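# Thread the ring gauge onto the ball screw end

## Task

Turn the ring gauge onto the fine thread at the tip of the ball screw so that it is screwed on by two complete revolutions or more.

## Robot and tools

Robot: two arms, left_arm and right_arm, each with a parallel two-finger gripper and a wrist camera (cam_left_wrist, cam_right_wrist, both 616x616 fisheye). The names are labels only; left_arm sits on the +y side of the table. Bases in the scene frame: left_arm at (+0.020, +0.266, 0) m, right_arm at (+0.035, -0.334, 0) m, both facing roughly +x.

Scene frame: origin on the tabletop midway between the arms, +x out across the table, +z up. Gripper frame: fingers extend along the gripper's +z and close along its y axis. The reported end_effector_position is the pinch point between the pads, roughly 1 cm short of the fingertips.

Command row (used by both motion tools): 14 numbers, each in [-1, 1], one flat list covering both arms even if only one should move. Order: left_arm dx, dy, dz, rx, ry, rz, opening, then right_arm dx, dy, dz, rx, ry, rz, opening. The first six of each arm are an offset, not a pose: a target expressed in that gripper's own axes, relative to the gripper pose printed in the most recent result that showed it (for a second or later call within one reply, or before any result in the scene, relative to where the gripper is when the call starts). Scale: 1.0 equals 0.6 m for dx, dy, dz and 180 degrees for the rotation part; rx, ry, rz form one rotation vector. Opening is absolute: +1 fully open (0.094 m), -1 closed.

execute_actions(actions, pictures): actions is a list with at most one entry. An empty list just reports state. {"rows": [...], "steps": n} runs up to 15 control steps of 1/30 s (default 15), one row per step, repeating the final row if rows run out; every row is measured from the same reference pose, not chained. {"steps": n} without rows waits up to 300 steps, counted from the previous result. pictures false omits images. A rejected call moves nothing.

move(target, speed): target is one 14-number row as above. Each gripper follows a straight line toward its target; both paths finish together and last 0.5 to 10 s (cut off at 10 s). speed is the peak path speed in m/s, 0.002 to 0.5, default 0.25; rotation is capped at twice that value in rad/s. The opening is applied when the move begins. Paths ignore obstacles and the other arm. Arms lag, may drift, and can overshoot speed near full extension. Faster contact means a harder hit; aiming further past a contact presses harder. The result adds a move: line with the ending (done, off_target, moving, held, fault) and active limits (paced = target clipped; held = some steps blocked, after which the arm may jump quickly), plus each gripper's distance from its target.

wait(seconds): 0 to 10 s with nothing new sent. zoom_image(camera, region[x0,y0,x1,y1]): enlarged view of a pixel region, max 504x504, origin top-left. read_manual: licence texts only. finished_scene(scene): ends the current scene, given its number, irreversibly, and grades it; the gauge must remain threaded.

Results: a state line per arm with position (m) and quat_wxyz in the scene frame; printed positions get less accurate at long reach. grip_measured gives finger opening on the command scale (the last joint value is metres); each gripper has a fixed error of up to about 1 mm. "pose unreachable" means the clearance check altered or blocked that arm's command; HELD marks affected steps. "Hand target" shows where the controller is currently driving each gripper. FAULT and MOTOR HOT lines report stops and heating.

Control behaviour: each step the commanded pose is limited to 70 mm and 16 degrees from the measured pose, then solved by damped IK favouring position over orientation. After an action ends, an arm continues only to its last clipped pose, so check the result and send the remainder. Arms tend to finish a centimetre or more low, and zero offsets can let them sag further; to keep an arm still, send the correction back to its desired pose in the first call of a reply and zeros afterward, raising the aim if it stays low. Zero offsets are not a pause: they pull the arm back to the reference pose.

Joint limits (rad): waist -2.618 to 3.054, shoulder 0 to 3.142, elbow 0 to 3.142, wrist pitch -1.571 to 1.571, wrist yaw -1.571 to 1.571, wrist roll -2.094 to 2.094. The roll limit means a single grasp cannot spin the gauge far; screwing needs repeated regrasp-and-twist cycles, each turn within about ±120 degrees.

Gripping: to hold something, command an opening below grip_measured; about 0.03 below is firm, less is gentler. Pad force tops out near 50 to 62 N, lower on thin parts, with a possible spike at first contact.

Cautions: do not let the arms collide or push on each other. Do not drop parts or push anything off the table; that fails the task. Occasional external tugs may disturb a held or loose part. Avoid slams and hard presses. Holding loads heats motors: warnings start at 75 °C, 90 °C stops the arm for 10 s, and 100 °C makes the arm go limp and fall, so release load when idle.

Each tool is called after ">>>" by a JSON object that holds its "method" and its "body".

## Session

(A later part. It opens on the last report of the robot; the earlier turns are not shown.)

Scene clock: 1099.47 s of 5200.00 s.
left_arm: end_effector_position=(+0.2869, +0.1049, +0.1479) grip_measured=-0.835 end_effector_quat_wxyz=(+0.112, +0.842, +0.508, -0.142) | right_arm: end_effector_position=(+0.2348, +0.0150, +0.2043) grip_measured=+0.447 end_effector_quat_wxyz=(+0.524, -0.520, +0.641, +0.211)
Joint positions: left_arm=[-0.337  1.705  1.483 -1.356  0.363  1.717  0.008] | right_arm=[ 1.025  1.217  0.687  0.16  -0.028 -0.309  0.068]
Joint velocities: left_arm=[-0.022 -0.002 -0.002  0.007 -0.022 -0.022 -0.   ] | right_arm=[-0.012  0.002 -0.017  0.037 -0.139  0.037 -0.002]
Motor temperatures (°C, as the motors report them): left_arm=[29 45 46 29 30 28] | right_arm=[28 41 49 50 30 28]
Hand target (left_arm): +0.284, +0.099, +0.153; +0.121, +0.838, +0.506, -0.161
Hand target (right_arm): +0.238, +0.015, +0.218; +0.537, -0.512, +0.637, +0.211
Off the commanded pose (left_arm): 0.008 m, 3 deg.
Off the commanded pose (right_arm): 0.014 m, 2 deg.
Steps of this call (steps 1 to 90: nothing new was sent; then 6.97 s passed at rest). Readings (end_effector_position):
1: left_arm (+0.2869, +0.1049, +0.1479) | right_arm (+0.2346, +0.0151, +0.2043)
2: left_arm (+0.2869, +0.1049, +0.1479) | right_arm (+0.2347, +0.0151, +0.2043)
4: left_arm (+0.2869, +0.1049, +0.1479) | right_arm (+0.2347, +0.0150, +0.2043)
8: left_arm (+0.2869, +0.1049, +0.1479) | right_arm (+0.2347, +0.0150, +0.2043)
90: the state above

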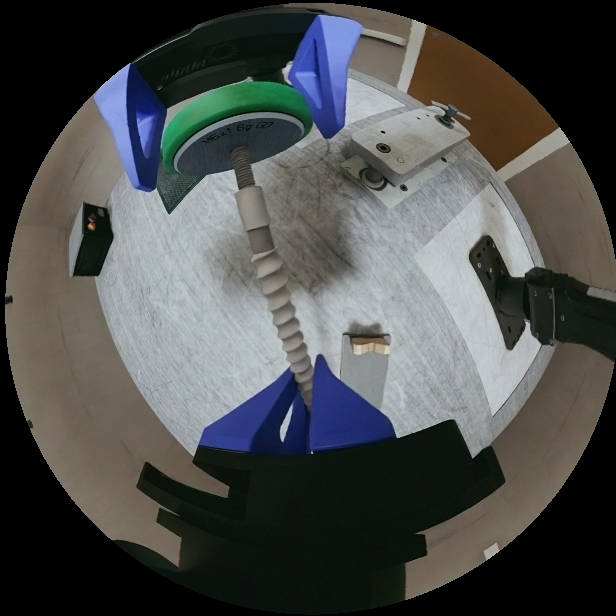

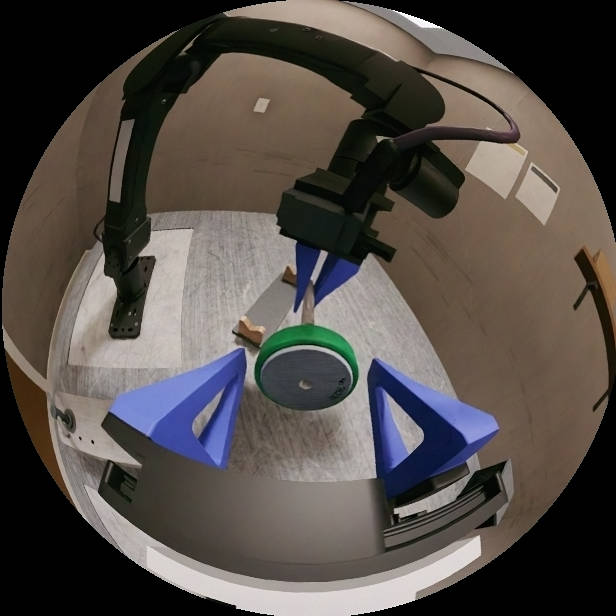

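>>> {"method": "execute_actions", "body": {"actions": [{"rows": [[-0.013,0,-0.004,0.001,-0.014,-0.001,-0.88,-0.0211,-0.0067,-0.006,0.0028,-0.0088,0,0.65],[-0.013,0,-0.004,0.001,-0.014,-0.001,-0.88,-0.0211,-0.0067,-0.006,0.0028,-0.0088,0,0.65],[-0.013,0,-0.004,0.001,-0.014,-0.001,-0.88,-0.0211,-0.0067,-0.006,0.0028,-0.0088,0,0.65],[-0.013,0,-0.004,0.001,-0.014,-0.001,-0.88,-0.0222,-0.003,-0.006,0.008,-0.0071,0,0.65],[-0.013,0,-0.004,0.001,-0.014,-0.001,-0.88,-0.0222,-0.003,-0.006,0.008,-0.0071,0,0.65],[-0.013,0,-0.004,0.001,-0.014,-0.001,-0.88,-0.0234,0.0004,-0.006,0.0131,-0.0055,0,0.65]], "steps": 15}], "pictures": false}}

>>> {"method": "execute_actions", "body": {"actions": [{"steps": 20}]}}

>>> {"method": "zoom_image", "body": {"camera": "cam_right_wrist", "region": [230, 230, 400, 410]}}

Scene clock: 1183.83 s of 5200.00 s.
left_arm: end_effector_position=(+0.2869, +0.1049, +0.1479) grip_measured=-0.835 end_effector_quat_wxyz=(+0.112, +0.842, +0.508, -0.142) | right_arm: end_effector_position=(+0.2313, +0.0169, +0.2043) grip_measured=+0.647 end_effector_quat_wxyz=(+0.529, -0.516, +0.644, +0.199)
Joint positions: left_arm=[-0.337  1.705  1.483 -1.356  0.363  1.717  0.008] | right_arm=[ 1.062  1.217  0.687  0.16   0.033 -0.304  0.077]
Joint velocities: left_arm=[ 0.022 -0.007 -0.002 -0.022 -0.037 -0.022  0.   ] | right_arm=[-0.002 -0.017 -0.007 -0.081  0.081  0.022  0.001]
Motor temperatures (°C, as the motors report them): left_arm=[29 45 46 29 30 28] | right_arm=[28 41 50 49 30 28]
Hand target (left_arm): +0.284, +0.099, +0.153; +0.121, +0.838, +0.506, -0.161
Hand target (right_arm): +0.232, +0.018, +0.218; +0.540, -0.507, +0.641, +0.202
Off the commanded pose (left_arm): 0.008 m, 3 deg.
Off the commanded pose (right_arm): 0.014 m, 2 deg.
Steps of this call (steps 1 to 90: nothing new was sent; then 80.87 s passed at rest; steps 91 to 105: all 15 steps of this action). Readings (end_effector_position):
91: left_arm (+0.2869, +0.1049, +0.1479) | right_arm (+0.2348, +0.0150, +0.2043)
92: left_arm (+0.2869, +0.1049, +0.1479) | right_arm (+0.2348, +0.0150, +0.2043)
94: left_arm (+0.2869, +0.1049, +0.1479) | right_arm (+0.2350, +0.0149, +0.2043)
98: left_arm (+0.2869, +0.1049, +0.1479) | right_arm (+0.2310, +0.0172, +0.2043)
105: the state above

Scene clock: 1184.50 s of 5200.00 s.
left_arm: end_effector_position=(+0.2869, +0.1049, +0.1479) grip_measured=-0.835 end_effector_quat_wxyz=(+0.112, +0.842, +0.508, -0.142) | right_arm: end_effector_position=(+0.2324, +0.0163, +0.2043) grip_measured=+0.647 end_effector_quat_wxyz=(+0.530, -0.514, +0.645, +0.196)
Joint positions: left_arm=[-0.337  1.705  1.483 -1.356  0.363  1.717  0.008] | right_arm=[ 1.062  1.217  0.687  0.16   0.041 -0.303  0.077]
Joint velocities: left_arm=[-0.002 -0.007 -0.017  0.007 -0.051  0.051  0.   ] | right_arm=[-0.002 -0.007 -0.002 -0.022  0.022 -0.007  0.001]
Motor temperatures (°C, as the motors report them): left_arm=[29 45 46 29 30 28] | right_arm=[28 41 50 49 30 28]
Hand target (left_arm): +0.284, +0.099, +0.153; +0.121, +0.838, +0.506, -0.161
Hand target (right_arm): +0.232, +0.018, +0.218; +0.540, -0.507, +0.641, +0.202
Off the commanded pose (left_arm): 0.008 m, 3 deg.
Off the commanded pose (right_arm): 0.014 m, 2 deg.
Steps of this call (steps 1 to 20: nothing new was sent). Readings (end_effector_position):
1: left_arm (+0.2869, +0.1049, +0.1479) | right_arm (+0.2315, +0.0168, +0.2043)
2: left_arm (+0.2869, +0.1049, +0.1479) | right_arm (+0.2317, +0.0167, +0.2043)
4: left_arm (+0.2869, +0.1049, +0.1479) | right_arm (+0.2320, +0.0165, +0.2043)
8: left_arm (+0.2869, +0.1049, +0.1479) | right_arm (+0.2322, +0.0164, +0.2043)
20: the state above

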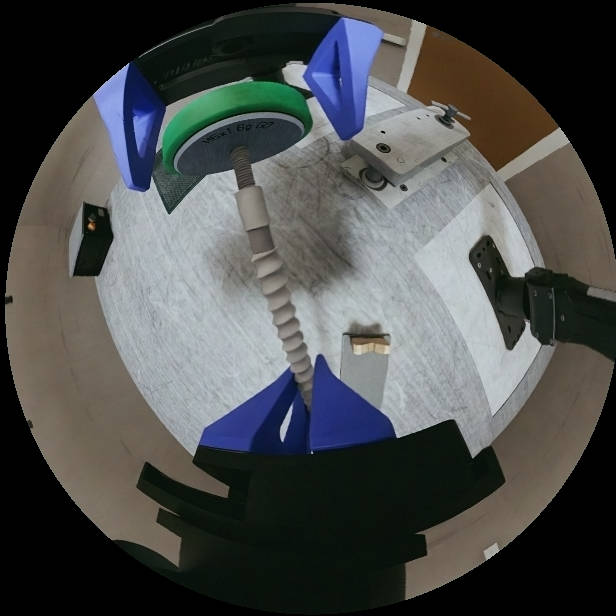

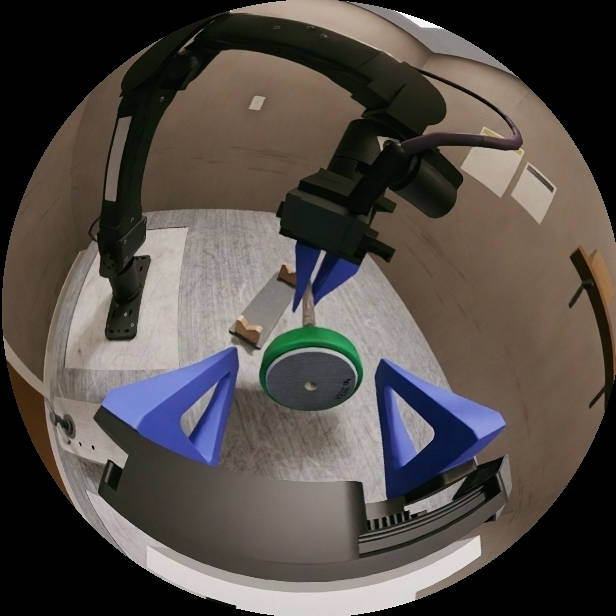

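Region (230, 230, 400, 410) of cam_right_wrist's 616x616 image, scaled by 2.800, with more detail than that image has.

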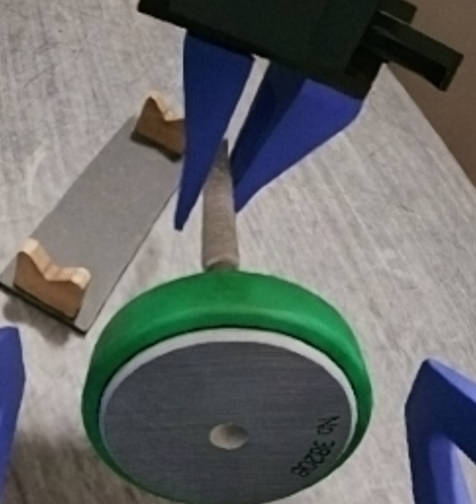

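>>> {"method": "execute_actions", "body": {"actions": [{"rows": [[-0.013,0,-0.004,0.001,-0.014,-0.001,-0.88,-0.0201,-0.0096,-0.006,-0.0006,-0.0098,0,0.5]], "steps": 15}], "pictures": false}}

>>> {"method": "execute_actions", "body": {"actions": [{"steps": 20}]}}

>>> {"method": "zoom_image", "body": {"camera": "cam_right_wrist", "region": [230, 230, 400, 410]}}

Scene clock: 1200.43 s of 5200.00 s.
left_arm: end_effector_position=(+0.2869, +0.1049, +0.1479) grip_measured=-0.835 end_effector_quat_wxyz=(+0.112, +0.842, +0.508, -0.142) | right_arm: end_effector_position=(+0.2328, +0.0161, +0.2043) grip_measured=+0.503 end_effector_quat_wxyz=(+0.529, -0.517, +0.643, +0.200)
Joint positions: left_arm=[-0.337  1.705  1.483 -1.356  0.363  1.717  0.008] | right_arm=[ 1.054  1.217  0.687  0.16   0.024 -0.306  0.071]
Joint velocities: left_arm=[-0.017 -0.002 -0.007  0.022 -0.051  0.037 -0.   ] | right_arm=[-0.002  0.012 -0.027 -0.022 -0.007 -0.007 -0.   ]
Motor temperatures (°C, as the motors report them): left_arm=[29 45 46 29 30 28] | right_arm=[28 41 50 49 30 28]
Hand target (left_arm): +0.284, +0.099, +0.153; +0.121, +0.838, +0.506, -0.161
Hand target (right_arm): +0.235, +0.016, +0.218; +0.540, -0.512, +0.637, +0.204
Off the commanded pose (left_arm): 0.008 m, 3 deg.
Off the commanded pose (right_arm): 0.014 m, 2 deg.
Steps of this call (steps 1 to 90: nothing new was sent; then 12.43 s passed at rest; steps 91 to 105: all 15 steps of this action). Readings (end_effector_position):
91: left_arm (+0.2869, +0.1049, +0.1479) | right_arm (+0.2324, +0.0163, +0.2043)
92: left_arm (+0.2869, +0.1049, +0.1479) | right_arm (+0.2326, +0.0162, +0.2043)
94: left_arm (+0.2869, +0.1049, +0.1479) | right_arm (+0.2334, +0.0158, +0.2043)
98: left_arm (+0.2869, +0.1049, +0.1479) | right_arm (+0.2332, +0.0159, +0.2043)
105: the state above

Scene clock: 1201.10 s of 5200.00 s.
left_arm: end_effector_position=(+0.2869, +0.1049, +0.1479) grip_measured=-0.835 end_effector_quat_wxyz=(+0.112, +0.842, +0.508, -0.142) | right_arm: end_effector_position=(+0.2327, +0.0162, +0.2043) grip_measured=+0.503 end_effector_quat_wxyz=(+0.529, -0.517, +0.643, +0.200)
Joint positions: left_arm=[-0.337  1.705  1.483 -1.356  0.363  1.717  0.008] | right_arm=[ 1.054  1.217  0.687  0.16   0.024 -0.306  0.071]
Joint velocities: left_arm=[ 0.002 -0.017  0.012  0.007 -0.007 -0.081 -0.   ] | right_arm=[-0.007  0.002 -0.007 -0.037 -0.051 -0.037 -0.   ]
Motor temperatures (°C, as the motors report them): left_arm=[29 45 46 29 30 28] | right_arm=[28 41 50 49 30 28]
Hand target (left_arm): +0.284, +0.099, +0.153; +0.121, +0.838, +0.506, -0.161
Hand target (right_arm): +0.235, +0.016, +0.218; +0.540, -0.512, +0.637, +0.204
Off the commanded pose (left_arm): 0.008 m, 3 deg.
Off the commanded pose (right_arm): 0.014 m, 2 deg.
Steps of this call (steps 1 to 20: nothing new was sent). Readings (end_effector_position):
1: left_arm (+0.2869, +0.1049, +0.1479) | right_arm (+0.2328, +0.0161, +0.2043)
2: left_arm (+0.2869, +0.1049, +0.1479) | right_arm (+0.2328, +0.0161, +0.2043)
4: left_arm (+0.2869, +0.1049, +0.1479) | right_arm (+0.2327, +0.0162, +0.2043)
8: left_arm (+0.2869, +0.1049, +0.1479) | right_arm (+0.2327, +0.0162, +0.2043)
20: the state above

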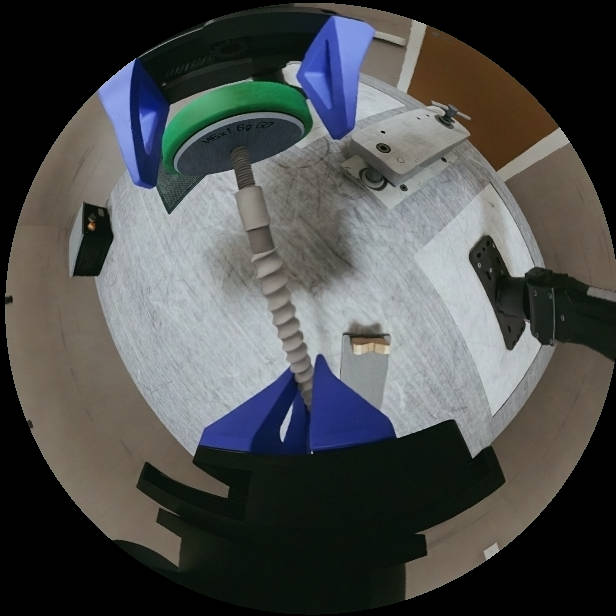

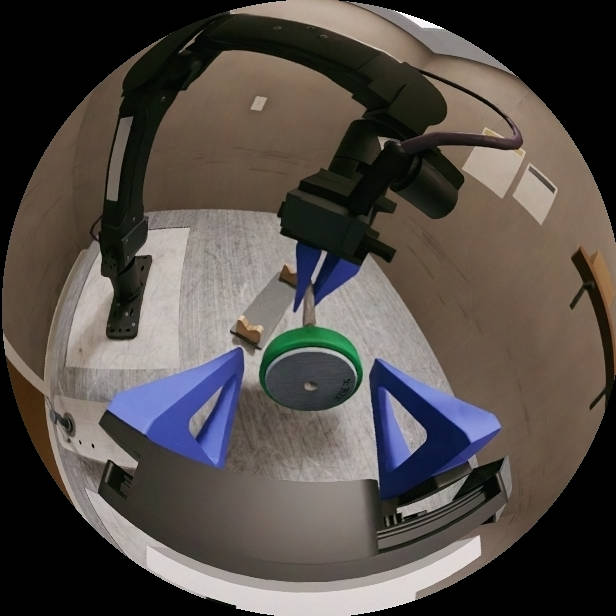

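Region (230, 230, 400, 410) of cam_right_wrist's 616x616 image, scaled by 2.800, with more detail than that image has.

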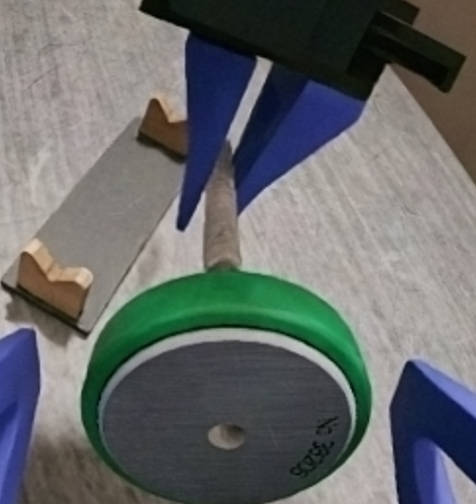

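>>> {"method": "execute_actions", "body": {"actions": [{"rows": [[-0.013,0,-0.004,0.001,-0.014,-0.001,-0.88,-0.019,-0.0133,-0.006,0.0052,-0.008,0,0.4]], "steps": 15}], "pictures": false}}

>>> {"method": "execute_actions", "body": {"actions": [{"steps": 20}]}}

>>> {"method": "zoom_image", "body": {"camera": "cam_right_wrist", "region": [230, 230, 400, 410]}}

Scene clock: 1207.70 s of 5200.00 s.
left_arm: end_effector_position=(+0.2869, +0.1049, +0.1479) grip_measured=-0.835 end_effector_quat_wxyz=(+0.112, +0.842, +0.508, -0.142) | right_arm: end_effector_position=(+0.2327, +0.0162, +0.2043) grip_measured=+0.403 end_effector_quat_wxyz=(+0.529, -0.517, +0.643, +0.199)
Joint positions: left_arm=[-0.337  1.705  1.483 -1.356  0.363  1.717  0.008] | right_arm=[ 1.054  1.217  0.687  0.16   0.024 -0.308  0.066]
Joint velocities: left_arm=[-0.007  0.012 -0.012  0.037 -0.095  0.066 -0.001] | right_arm=[ 0.007 -0.007 -0.002 -0.007  0.051 -0.051 -0.   ]
Motor temperatures (°C, as the motors report them): left_arm=[29 45 46 29 30 28] | right_arm=[28 41 50 49 30 28]
Hand target (left_arm): +0.284, +0.099, +0.153; +0.121, +0.838, +0.506, -0.161
Hand target (right_arm): +0.237, +0.015, +0.218; +0.541, -0.510, +0.638, +0.201
Off the commanded pose (left_arm): 0.008 m, 3 deg.
Off the commanded pose (right_arm): 0.014 m, 2 deg.
Steps of this call (steps 1 to 90: nothing new was sent; then 3.10 s passed at rest; steps 91 to 105: all 15 steps of this action). Readings (end_effector_position):
91: left_arm (+0.2869, +0.1049, +0.1479) | right_arm (+0.2327, +0.0162, +0.2043)
92: left_arm (+0.2869, +0.1049, +0.1479) | right_arm (+0.2327, +0.0162, +0.2043)
94: left_arm (+0.2869, +0.1049, +0.1479) | right_arm (+0.2327, +0.0162, +0.2043)
98: left_arm (+0.2869, +0.1049, +0.1479) | right_arm (+0.2327, +0.0162, +0.2043)
105: the state above

Scene clock: 1208.37 s of 5200.00 s.
left_arm: end_effector_position=(+0.2869, +0.1049, +0.1479) grip_measured=-0.835 end_effector_quat_wxyz=(+0.112, +0.842, +0.508, -0.142) | right_arm: end_effector_position=(+0.2327, +0.0162, +0.2043) grip_measured=+0.403 end_effector_quat_wxyz=(+0.529, -0.517, +0.643, +0.199)
Joint positions: left_arm=[-0.337  1.705  1.483 -1.356  0.363  1.717  0.008] | right_arm=[ 1.054  1.217  0.687  0.16   0.024 -0.308  0.066]
Joint velocities: left_arm=[-0.017  0.017 -0.007 -0.051  0.007 -0.022 -0.   ] | right_arm=[ 0.007  0.012  0.002  0.022  0.037 -0.022 -0.001]
Motor temperatures (°C, as the motors report them): left_arm=[29 45 46 29 30 28] | right_arm=[28 41 50 49 30 28]
Hand target (left_arm): +0.284, +0.099, +0.153; +0.121, +0.838, +0.506, -0.161
Hand target (right_arm): +0.237, +0.015, +0.218; +0.541, -0.510, +0.638, +0.201
Off the commanded pose (left_arm): 0.008 m, 3 deg.
Off the commanded pose (right_arm): 0.014 m, 2 deg.
Steps of this call (steps 1 to 20: nothing new was sent). Readings (end_effector_position):
1: left_arm (+0.2869, +0.1049, +0.1479) | right_arm (+0.2327, +0.0162, +0.2043)
2: left_arm (+0.2869, +0.1049, +0.1479) | right_arm (+0.2327, +0.0162, +0.2043)
4: left_arm (+0.2869, +0.1049, +0.1479) | right_arm (+0.2327, +0.0162, +0.2043)
8: left_arm (+0.2869, +0.1049, +0.1479) | right_arm (+0.2327, +0.0162, +0.2043)
20: the state above

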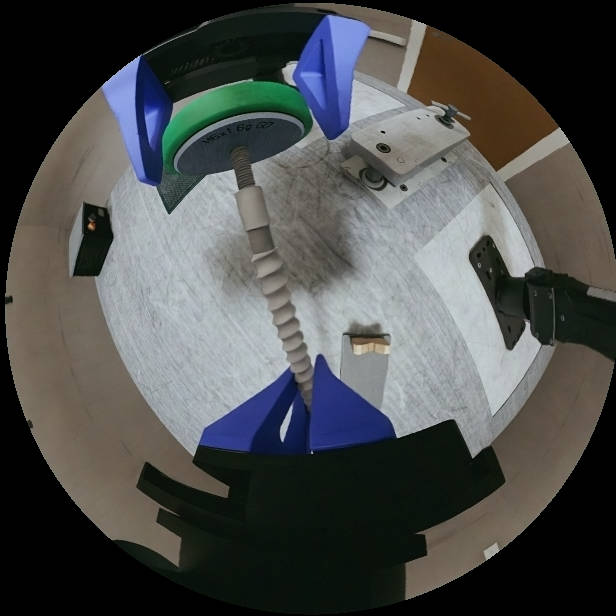

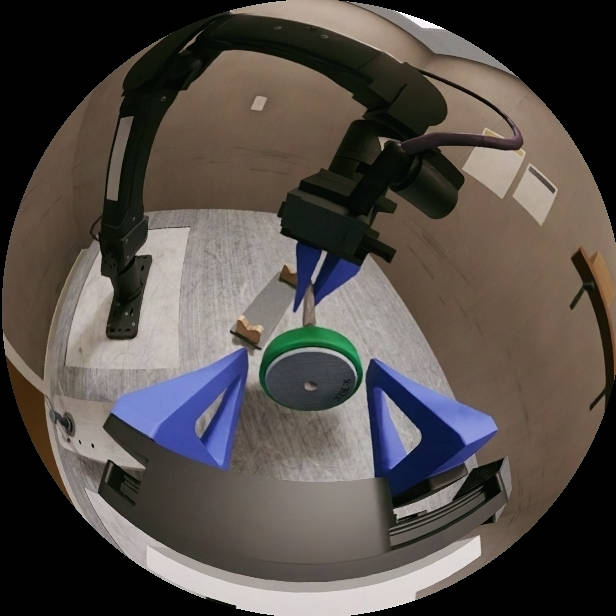

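Region (230, 230, 400, 410) of cam_right_wrist's 616x616 image, scaled by 2.800, with more detail than that image has.

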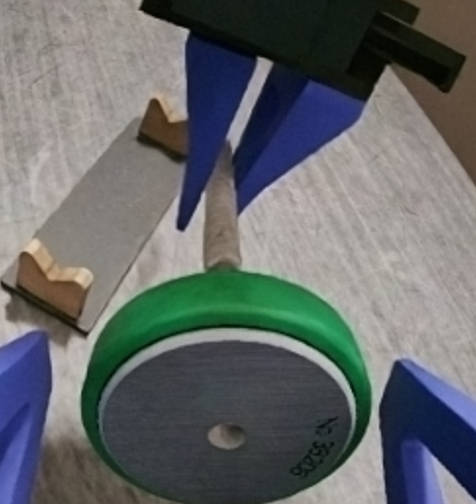

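>>> {"method": "execute_actions", "body": {"actions": [{"rows": [[-0.013,0,-0.004,0.001,-0.014,-0.001,-0.88,-0.0199,-0.0103,-0.006,0.0066,-0.0076,0,0.35]], "steps": 15}], "pictures": false}}

>>> {"method": "execute_actions", "body": {"actions": [{"steps": 20}], "pictures": false}}

Scene clock: 1214.60 s of 5200.00 s.
left_arm: end_effector_position=(+0.2869, +0.1049, +0.1479) grip_measured=-0.835 end_effector_quat_wxyz=(+0.112, +0.842, +0.508, -0.142) | right_arm: end_effector_position=(+0.2336, +0.0157, +0.2043) grip_measured=+0.353 end_effector_quat_wxyz=(+0.530, -0.516, +0.644, +0.197)
Joint positions: left_arm=[-0.337  1.705  1.483 -1.356  0.363  1.717  0.008] | right_arm=[ 1.054  1.217  0.687  0.16   0.029 -0.308  0.064]
Joint velocities: left_arm=[ 0.007 -0.007 -0.017  0.022  0.037  0.022  0.   ] | right_arm=[ 0.007 -0.007  0.002  0.037 -0.051 -0.051 -0.   ]
Motor temperatures (°C, as the motors report them): left_arm=[29 45 46 29 30 28] | right_arm=[28 41 50 49 30 28]
Hand target (left_arm): +0.284, +0.099, +0.153; +0.121, +0.838, +0.506, -0.161
Hand target (right_arm): +0.235, +0.016, +0.218; +0.542, -0.509, +0.639, +0.199
Off the commanded pose (left_arm): 0.008 m, 3 deg.
Off the commanded pose (right_arm): 0.014 m, 2 deg.
Steps of this call (steps 1 to 90: nothing new was sent; then 2.73 s passed at rest; steps 91 to 105: all 15 steps of this action). Readings (end_effector_position):
91: left_arm (+0.2869, +0.1049, +0.1479) | right_arm (+0.2328, +0.0161, +0.2043)
92: left_arm (+0.2869, +0.1049, +0.1479) | right_arm (+0.2330, +0.0160, +0.2043)
94: left_arm (+0.2869, +0.1049, +0.1479) | right_arm (+0.2332, +0.0159, +0.2043)
98: left_arm (+0.2869, +0.1049, +0.1479) | right_arm (+0.2335, +0.0157, +0.2043)
105: the state above

Scene clock: 1215.27 s of 5200.00 s.
left_arm: end_effector_position=(+0.2869, +0.1049, +0.1479) grip_measured=-0.835 end_effector_quat_wxyz=(+0.112, +0.842, +0.508, -0.142) | right_arm: end_effector_position=(+0.2336, +0.0157, +0.2043) grip_measured=+0.353 end_effector_quat_wxyz=(+0.530, -0.516, +0.644, +0.197)
Joint positions: left_arm=[-0.337  1.705  1.483 -1.356  0.363  1.717  0.008] | right_arm=[ 1.054  1.217  0.687  0.16   0.029 -0.308  0.064]
Joint velocities: left_arm=[ 0.012 -0.022  0.007  0.051  0.037 -0.066 -0.   ] | right_arm=[ 0.002  0.002 -0.007 -0.022 -0.022 -0.007 -0.002]
Motor temperatures (°C, as the motors report them): left_arm=[29 45 46 29 30 28] | right_arm=[28 41 50 49 30 28]
Hand target (left_arm): +0.284, +0.099, +0.153; +0.121, +0.838, +0.506, -0.161
Hand target (right_arm): +0.235, +0.016, +0.218; +0.542, -0.509, +0.639, +0.199
Off the commanded pose (left_arm): 0.008 m, 3 deg.
Off the commanded pose (right_arm): 0.014 m, 2 deg.
Steps of this call (steps 1 to 20: nothing new was sent). Readings (end_effector_position):
1: left_arm (+0.2869, +0.1049, +0.1479) | right_arm (+0.2336, +0.0157, +0.2043)
2: left_arm (+0.2869, +0.1049, +0.1479) | right_arm (+0.2336, +0.0157, +0.2043)
4: left_arm (+0.2869, +0.1049, +0.1479) | right_arm (+0.2336, +0.0157, +0.2043)
8: left_arm (+0.2869, +0.1049, +0.1479) | right_arm (+0.2336, +0.0157, +0.2043)
20: the state above

>>> {"method": "execute_actions", "body": {"actions": [{"rows": [[-0.013,0,-0.004,0.001,-0.014,-0.001,-0.88,-0.0211,-0.0067,-0.006,0.0032,-0.0087,-0.03,0.4],[-0.013,0,-0.004,0.001,-0.014,-0.001,-0.88,-0.0211,-0.0067,-0.006,0.0036,-0.0085,-0.06,0.4],[-0.013,0,-0.004,0.001,-0.014,-0.001,-0.88,-0.0211,-0.0067,-0.006,0.004,-0.0083,-0.09,0.4],[-0.013,0,-0.004,0.001,-0.014,-0.001,-0.88,-0.0211,-0.0067,-0.006,0.0349,-0.0488,-0.667,0.4]], "steps": 15}], "pictures": false}}

>>> {"method": "execute_actions", "body": {"actions": [{"rows": [[-0.013,0,-0.004,0.001,-0.014,-0.001,-0.88,-0.0134,-0.0176,-0.006,0.0566,-0.0198,-0.667,0.4]], "steps": 15}], "pictures": false}}

>>> {"method": "execute_actions", "body": {"actions": [{"steps": 20}]}}

>>> {"method": "zoom_image", "body": {"camera": "cam_right_wrist", "region": [230, 230, 400, 410]}}

Scene clock: 1238.07 s of 5200.00 s.
left_arm: end_effector_position=(+0.2869, +0.1049, +0.1479) grip_measured=-0.835 end_effector_quat_wxyz=(+0.112, +0.842, +0.508, -0.142) | right_arm: end_effector_position=(+0.2351, +0.0147, +0.2044) grip_measured=+0.397 end_effector_quat_wxyz=(-0.565, +0.693, -0.448, -0.009)
Joint positions: left_arm=[-0.337  1.705  1.483 -1.356  0.363  1.717  0.008] | right_arm=[ 1.06   1.217  0.687  0.16   0.053 -0.961  0.066]
Joint velocities: left_arm=[-0.007  0.002 -0.002  0.066  0.022 -0.037 -0.   ] | right_arm=[ 0.007  0.002 -0.002  0.022  0.037 -1.429 -0.001]
Motor temperatures (°C, as the motors report them): left_arm=[29 45 46 29 30 28] | right_arm=[28 40 50 48 30 28]
Hand target (left_arm): +0.284, +0.099, +0.153; +0.121, +0.838, +0.506, -0.161
Hand target (right_arm): +0.234, +0.017, +0.218; -0.577, +0.726, -0.371, +0.050
Off the commanded pose (left_arm): 0.008 m, 3 deg.
Off the commanded pose (right_arm): 0.014 m, 83 deg; orientation clipped at the last step of the last action.
Steps of this call (steps 1 to 90: nothing new was sent; then 19.30 s passed at rest; steps 91 to 105: all 15 steps of this action). Readings (end_effector_position):
91: left_arm (+0.2869, +0.1049, +0.1479) | right_arm (+0.2336, +0.0157, +0.2043)
92: left_arm (+0.2869, +0.1049, +0.1479) | right_arm (+0.2337, +0.0156, +0.2043)
94: left_arm (+0.2869, +0.1049, +0.1479) | right_arm (+0.2341, +0.0154, +0.2043)
98: left_arm (+0.2869, +0.1049, +0.1479) | right_arm (+0.2353, +0.0146, +0.2043)
105: the state above

Scene clock: 1238.57 s of 5200.00 s.
left_arm: end_effector_position=(+0.2869, +0.1049, +0.1479) grip_measured=-0.835 end_effector_quat_wxyz=(+0.112, +0.842, +0.508, -0.142) | right_arm: end_effector_position=(+0.2363, +0.0138, +0.2045) grip_measured=+0.397 end_effector_quat_wxyz=(-0.529, +0.805, -0.177, +0.200)
Joint positions: left_arm=[-0.337  1.705  1.483 -1.356  0.363  1.717  0.008] | right_arm=[ 1.068  1.217  0.687  0.16   0.079 -1.685  0.066]
Joint velocities: left_arm=[-0.012 -0.012 -0.012 -0.066  0.022 -0.051  0.001] | right_arm=[ 0.007  0.007 -0.007 -0.037  0.007 -1.399 -0.001]
Motor temperatures (°C, as the motors report them): left_arm=[29 45 46 29 30 28] | right_arm=[28 40 50 48 30 28]
Hand target (left_arm): +0.284, +0.099, +0.153; +0.121, +0.838, +0.506, -0.161
Hand target (right_arm): +0.235, +0.016, +0.218; -0.519, +0.810, -0.093, +0.258
Off the commanded pose (left_arm): 0.008 m, 3 deg.
Off the commanded pose (right_arm): 0.014 m, 79 deg; orientation clipped at the last step of the last action.
Steps of this call (steps 1 to 15: all 15 steps of this action). Readings (end_effector_position):
1: left_arm (+0.2869, +0.1049, +0.1479) | right_arm (+0.2354, +0.0145, +0.2044)
2: left_arm (+0.2869, +0.1049, +0.1479) | right_arm (+0.2358, +0.0143, +0.2044)
4: left_arm (+0.2869, +0.1049, +0.1479) | right_arm (+0.2361, +0.0140, +0.2044)
8: left_arm (+0.2869, +0.1049, +0.1479) | right_arm (+0.2357, +0.0142, +0.2044)
15: the state above

Scene clock: 1239.23 s of 5200.00 s.
left_arm: end_effector_position=(+0.2869, +0.1049, +0.1479) grip_measured=-0.835 end_effector_quat_wxyz=(+0.112, +0.842, +0.508, -0.142) | right_arm: end_effector_position=(+0.2366, +0.0136, +0.2045) grip_measured=+0.397 end_effector_quat_wxyz=(-0.506, +0.819, -0.096, +0.253)
Joint positions: left_arm=[-0.337  1.705  1.483 -1.356  0.363  1.717  0.008] | right_arm=[ 1.068  1.217  0.687  0.16   0.081 -1.886  0.066]
Joint velocities: left_arm=[-0.012  0.007 -0.012  0.022 -0.007  0.007 -0.001] | right_arm=[-0.002 -0.017 -0.002  0.007 -0.037 -0.007 -0.   ]
Motor temperatures (°C, as the motors report them): left_arm=[29 45 46 29 30 28] | right_arm=[28 40 50 48 30 28]
Hand target (left_arm): +0.284, +0.099, +0.153; +0.121, +0.838, +0.506, -0.161
Hand target (right_arm): +0.235, +0.016, +0.218; -0.519, +0.810, -0.093, +0.258
Off the commanded pose (left_arm): 0.008 m, 3 deg.
Off the commanded pose (right_arm): 0.014 m, 68 deg; orientation clipped at the last step of the last action.
Steps of this call (steps 1 to 20: nothing new was sent). Readings (end_effector_position):
1: left_arm (+0.2869, +0.1049, +0.1479) | right_arm (+0.2363, +0.0138, +0.2045)
2: left_arm (+0.2869, +0.1049, +0.1479) | right_arm (+0.2364, +0.0138, +0.2045)
4: left_arm (+0.2869, +0.1049, +0.1479) | right_arm (+0.2365, +0.0137, +0.2045)
8: left_arm (+0.2869, +0.1049, +0.1479) | right_arm (+0.2366, +0.0136, +0.2045)
20: the state above

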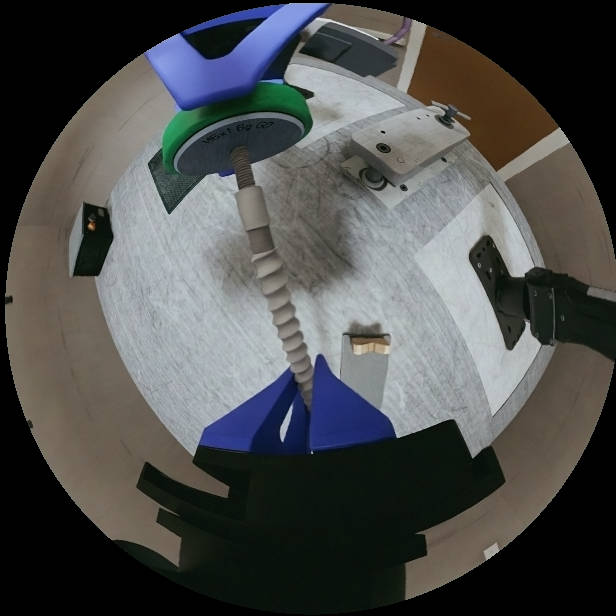

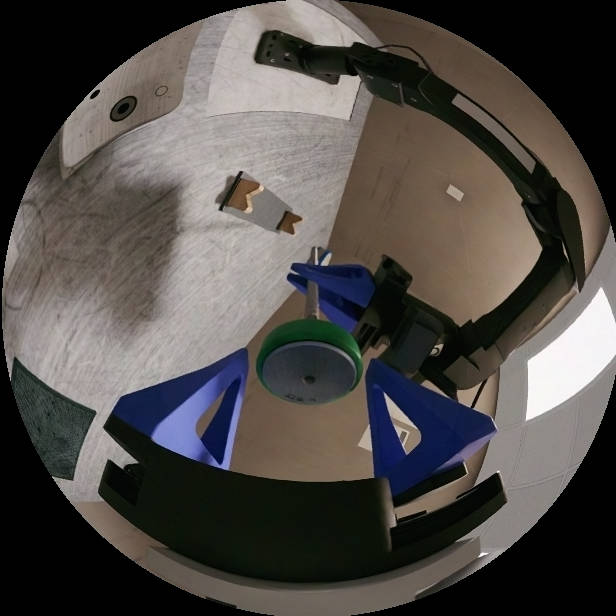

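Region (230, 230, 400, 410) of cam_right_wrist's 616x616 image, scaled by 2.800, with more detail than that image has.

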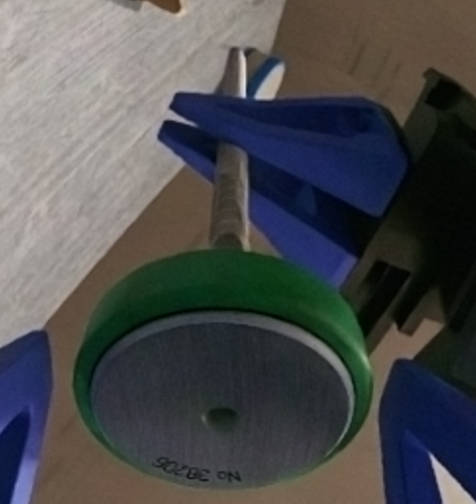

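>>> {"method": "execute_actions", "body": {"actions": [{"rows": [[-0.013,0,-0.004,0.001,-0.014,-0.001,-0.88,0.0036,-0.0221,-0.006,0.0126,-0.0089,-0.064,0.4]], "steps": 15}], "pictures": false}}

>>> {"method": "execute_actions", "body": {"actions": [{"steps": 25}]}}

>>> {"method": "zoom_image", "body": {"camera": "cam_right_wrist", "region": [230, 230, 400, 410]}}

Scene clock: 1269.93 s of 5200.00 s.
left_arm: end_effector_position=(+0.2869, +0.1049, +0.1479) grip_measured=-0.835 end_effector_quat_wxyz=(+0.112, +0.842, +0.508, -0.142) | right_arm: end_effector_position=(+0.2338, +0.0155, +0.2043) grip_measured=+0.397 end_effector_quat_wxyz=(-0.486, +0.825, -0.005, +0.289)
Joint positions: left_arm=[-0.337  1.705  1.483 -1.356  0.363  1.717  0.008] | right_arm=[ 1.055  1.217  0.687  0.16   0.033 -2.088  0.066]
Joint velocities: left_arm=[-0.012 -0.002 -0.017 -0.022  0.022 -0.022 -0.   ] | right_arm=[ 0.012 -0.002  0.002  0.007  0.007 -0.007 -0.   ]
Motor temperatures (°C, as the motors report them): left_arm=[29 44 46 28 30 28] | right_arm=[28 40 50 49 30 28]
Hand target (left_arm): +0.284, +0.099, +0.153; +0.121, +0.838, +0.506, -0.161
Hand target (right_arm): +0.235, +0.016, +0.218; -0.495, +0.818, -0.002, +0.293
Off the commanded pose (left_arm): 0.008 m, 3 deg.
Off the commanded pose (right_arm): 0.014 m, 1 deg.
Steps of this call (steps 1 to 90: nothing new was sent; then 27.20 s passed at rest; steps 91 to 105: all 15 steps of this action). Readings (end_effector_position):
91: left_arm (+0.2869, +0.1049, +0.1479) | right_arm (+0.2362, +0.0139, +0.2045)
92: left_arm (+0.2869, +0.1049, +0.1479) | right_arm (+0.2357, +0.0142, +0.2044)
94: left_arm (+0.2869, +0.1049, +0.1479) | right_arm (+0.2353, +0.0145, +0.2044)
98: left_arm (+0.2869, +0.1049, +0.1479) | right_arm (+0.2351, +0.0148, +0.2043)
105: the state above

Scene clock: 1270.77 s of 5200.00 s.
left_arm: end_effector_position=(+0.2869, +0.1049, +0.1479) grip_measured=-0.835 end_effector_quat_wxyz=(+0.112, +0.842, +0.508, -0.142) | right_arm: end_effector_position=(+0.2332, +0.0159, +0.2043) grip_measured=+0.397 end_effector_quat_wxyz=(-0.485, +0.825, -0.000, +0.289)
Joint positions: left_arm=[-0.337  1.705  1.483 -1.356  0.363  1.717  0.008] | right_arm=[ 1.055  1.217  0.687  0.16   0.029 -2.096  0.066]
Joint velocities: left_arm=[ 0.012  0.002 -0.017 -0.051 -0.007 -0.066 -0.001] | right_arm=[ 0.007 -0.022 -0.012  0.007  0.022 -0.022  0.   ]
Motor temperatures (°C, as the motors report them): left_arm=[29 44 46 28 30 28] | right_arm=[28 40 50 49 30 28]
Hand target (left_arm): +0.284, +0.099, +0.153; +0.121, +0.838, +0.506, -0.161
Hand target (right_arm): +0.235, +0.016, +0.218; -0.495, +0.818, -0.001, +0.293
Off the commanded pose (left_arm): 0.008 m, 3 deg.
Off the commanded pose (right_arm): 0.014 m, 1 deg.
Steps of this call (steps 1 to 25: nothing new was sent). Readings (end_effector_position):
1: left_arm (+0.2869, +0.1049, +0.1479) | right_arm (+0.2337, +0.0156, +0.2043)
2: left_arm (+0.2869, +0.1049, +0.1479) | right_arm (+0.2335, +0.0157, +0.2043)
4: left_arm (+0.2869, +0.1049, +0.1479) | right_arm (+0.2334, +0.0157, +0.2043)
8: left_arm (+0.2869, +0.1049, +0.1479) | right_arm (+0.2333, +0.0158, +0.2043)
25: the state above

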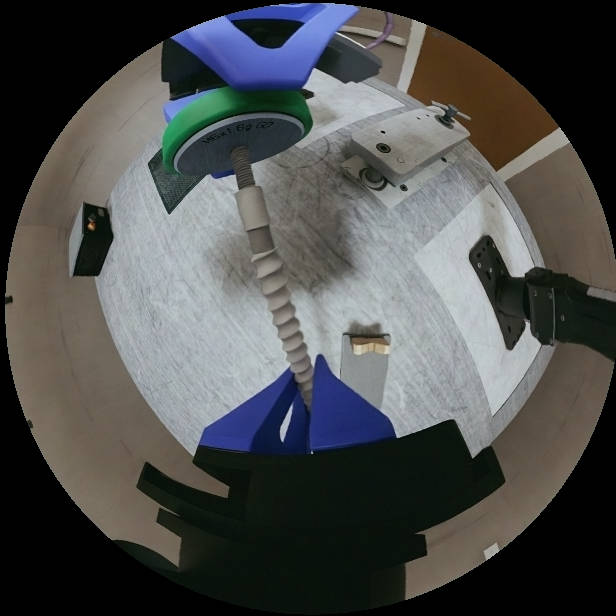

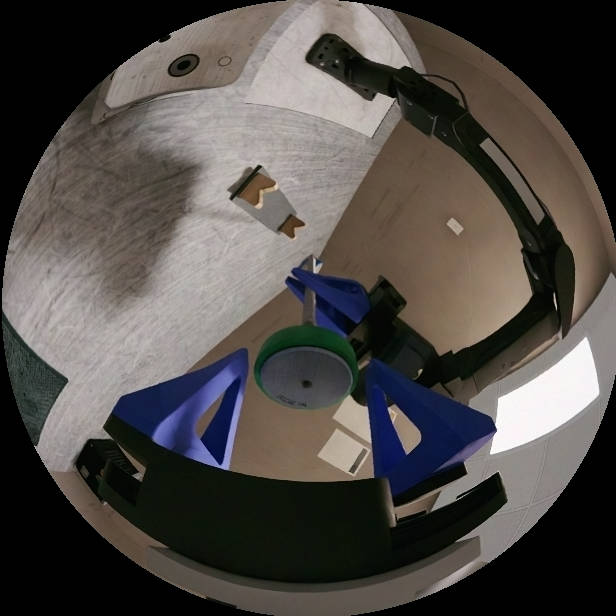

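Region (230, 230, 400, 410) of cam_right_wrist's 616x616 image, scaled by 2.800, with more detail than that image has.

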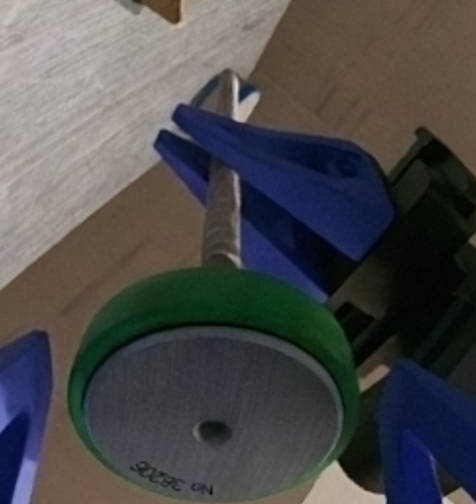

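>>> {"method": "execute_actions", "body": {"actions": [{"rows": [[-0.013,0,-0.004,0.001,-0.014,-0.001,-0.88,0.0111,-0.0191,-0.006,0.008,0.0046,0.002,0.3],[-0.013,0,-0.004,0.001,-0.014,-0.001,-0.88,0.0111,-0.0191,-0.006,0.008,0.0046,0.002,0.24],[-0.013,0,-0.004,0.001,-0.014,-0.001,-0.88,0.0111,-0.0191,-0.006,0.008,0.0046,0.002,0.2],[-0.013,0,-0.004,0.001,-0.014,-0.001,-0.88,0.0111,-0.0191,-0.006,0.008,0.0046,0.002,0.17],[-0.013,0,-0.004,0.001,-0.014,-0.001,-0.88,0.0111,-0.0191,-0.006,0.008,0.0046,0.002,0.155],[-0.013,0,-0.004,0.001,-0.014,-0.001,-0.88,0.0111,-0.0191,-0.006,0.008,0.0046,0.002,0.14],[-0.013,0,-0.004,0.001,-0.014,-0.001,-0.88,0.0111,-0.0191,-0.006,0.008,0.0046,0.002,0.125],[-0.013,0,-0.004,0.001,-0.014,-0.001,-0.88,0.0111,-0.0191,-0.006,0.008,0.0046,0.002,0.11],[-0.013,0,-0.004,0.001,-0.014,-0.001,-0.88,0.0111,-0.0191,-0.006,0.008,0.0046,0.002,0.1],[-0.013,0,-0.004,0.001,-0.014,-0.001,-0.88,0.0111,-0.0191,-0.006,0.008,0.0046,0.002,0.09],[-0.013,0,-0.004,0.001,-0.014,-0.001,-0.88,0.0111,-0.0191,-0.006,0.008,0.0046,0.002,0.08],[-0.013,0,-0.004,0.001,-0.014,-0.001,-0.88,0.0111,-0.0191,-0.006,0.008,0.0046,0.002,0.07],[-0.013,0,-0.004,0.001,-0.014,-0.001,-0.88,0.0111,-0.0191,-0.006,0.008,0.0046,0.002,0.06],[-0.013,0,-0.004,0.001,-0.014,-0.001,-0.88,0.0111,-0.0191,-0.006,0.008,0.0046,0.002,0.05],[-0.013,0,-0.004,0.001,-0.014,-0.001,-0.88,0.0111,-0.0191,-0.006,0.008,0.0046,0.002,0.04]], "steps": 15}], "pictures": false}}

>>> {"method": "execute_actions", "body": {"actions": [{"steps": 15}]}}

>>> {"method": "zoom_image", "body": {"camera": "cam_right_wrist", "region": [230, 230, 400, 410]}}

>>> {"method": "zoom_image", "body": {"camera": "cam_left_wrist", "region": [170, 60, 300, 190]}}

Scene clock: 1298.67 s of 5200.00 s.
left_arm: end_effector_position=(+0.2868, +0.1048, +0.1480) grip_measured=-0.835 end_effector_quat_wxyz=(+0.112, +0.842, +0.508, -0.142) | right_arm: end_effector_position=(+0.2332, +0.0157, +0.2039) grip_measured=+0.081 end_effector_quat_wxyz=(-0.485, +0.826, -0.001, +0.289)
Joint positions: left_arm=[-0.337  1.705  1.483 -1.356  0.364  1.717  0.008] | right_arm=[ 1.055  1.217  0.687  0.158  0.03  -2.096  0.051]
Joint velocities: left_arm=[-0.002 -0.002  0.002 -0.066 -0.007  0.007  0.   ] | right_arm=[-0.002  0.002 -0.017 -0.037  0.007  0.007  0.001]
Motor temperatures (°C, as the motors report them): left_arm=[29 44 46 28 30 28] | right_arm=[28 40 51 48 30 28]
Hand target (left_arm): +0.284, +0.099, +0.153; +0.121, +0.838, +0.506, -0.161
Hand target (right_arm): +0.234, +0.017, +0.218; -0.497, +0.817, -0.003, +0.294
Off the commanded pose (left_arm): 0.008 m, 2 deg.
Off the commanded pose (right_arm): 0.014 m, 2 deg.
Steps of this call (steps 1 to 90: nothing new was sent; then 24.40 s passed at rest; steps 91 to 105: all 15 steps of this action). Readings (end_effector_position):
91: left_arm (+0.2869, +0.1049, +0.1479) | right_arm (+0.2332, +0.0159, +0.2043)
92: left_arm (+0.2869, +0.1049, +0.1479) | right_arm (+0.2332, +0.0159, +0.2043)
94: left_arm (+0.2869, +0.1049, +0.1479) | right_arm (+0.2332, +0.0159, +0.2043)
98: left_arm (+0.2869, +0.1049, +0.1479) | right_arm (+0.2332, +0.0158, +0.2042)
105: the state above

Scene clock: 1299.17 s of 5200.00 s.
left_arm: end_effector_position=(+0.2868, +0.1048, +0.1480) grip_measured=-0.835 end_effector_quat_wxyz=(+0.112, +0.842, +0.508, -0.142) | right_arm: end_effector_position=(+0.2332, +0.0157, +0.2039) grip_measured=+0.081 end_effector_quat_wxyz=(-0.485, +0.826, -0.001, +0.289)
Joint positions: left_arm=[-0.337  1.705  1.483 -1.356  0.364  1.717  0.008] | right_arm=[ 1.055  1.217  0.687  0.158  0.03  -2.096  0.051]
Joint velocities: left_arm=[-0.007 -0.007  0.007  0.022 -0.037  0.037 -0.   ] | right_arm=[-0.007  0.002 -0.007 -0.022 -0.022  0.022  0.001]
Motor temperatures (°C, as the motors report them): left_arm=[29 44 46 28 30 28] | right_arm=[28 40 51 48 30 28]
Hand target (left_arm): +0.284, +0.099, +0.153; +0.121, +0.838, +0.506, -0.161
Hand target (right_arm): +0.234, +0.017, +0.218; -0.497, +0.817, -0.003, +0.294
Off the commanded pose (left_arm): 0.008 m, 2 deg.
Off the commanded pose (right_arm): 0.014 m, 2 deg.
Steps of this call (steps 1 to 15: nothing new was sent). Readings (end_effector_position):
1: left_arm (+0.2868, +0.1048, +0.1480) | right_arm (+0.2332, +0.0157, +0.2039)
2: left_arm (+0.2868, +0.1048, +0.1480) | right_arm (+0.2332, +0.0157, +0.2039)
4: left_arm (+0.2868, +0.1048, +0.1480) | right_arm (+0.2332, +0.0157, +0.2039)
8: left_arm (+0.2868, +0.1048, +0.1480) | right_arm (+0.2332, +0.0157, +0.2039)
15: the state above

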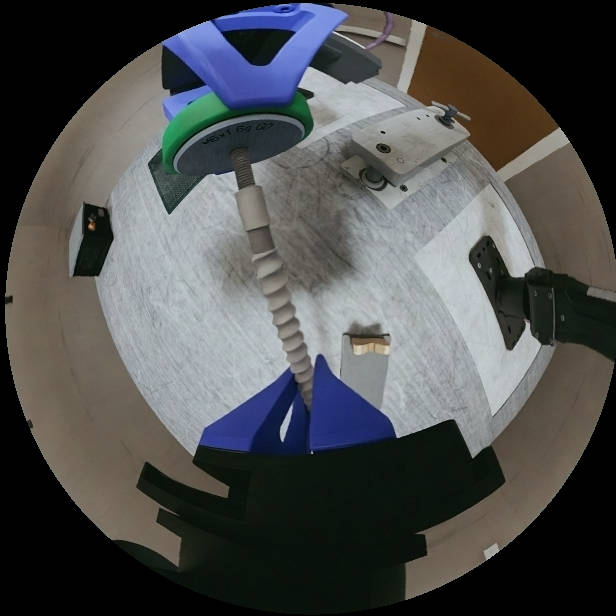

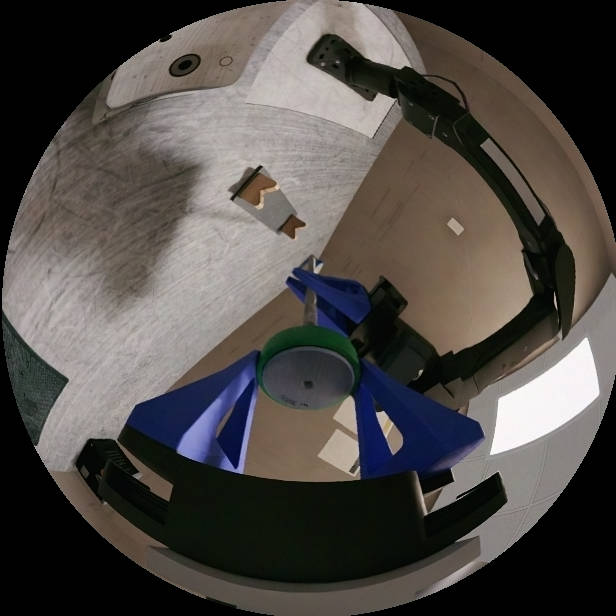

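Region (230, 230, 400, 410) of cam_right_wrist's 616x616 image, scaled by 2.800, with more detail than that image has.

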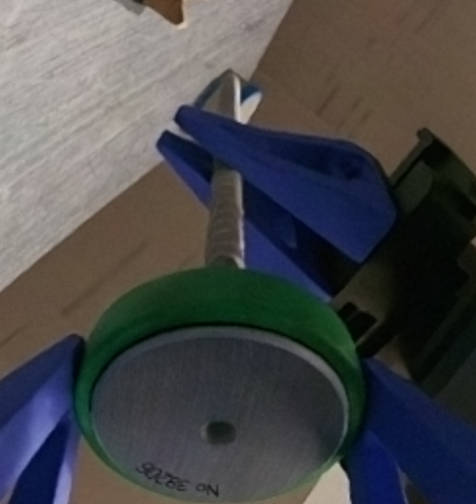

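Region (170, 60, 300, 190) of cam_left_wrist's 616x616 image, scaled by 3.877, with more detail than that image has.

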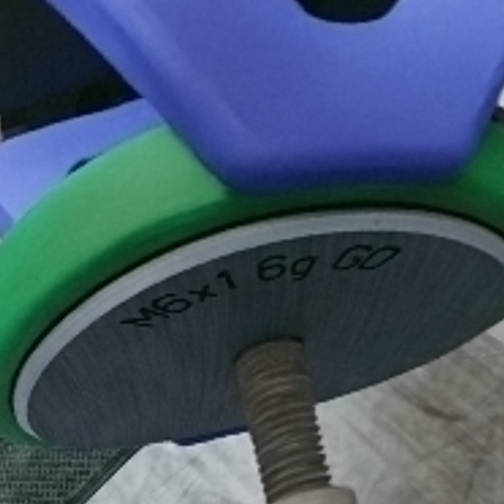

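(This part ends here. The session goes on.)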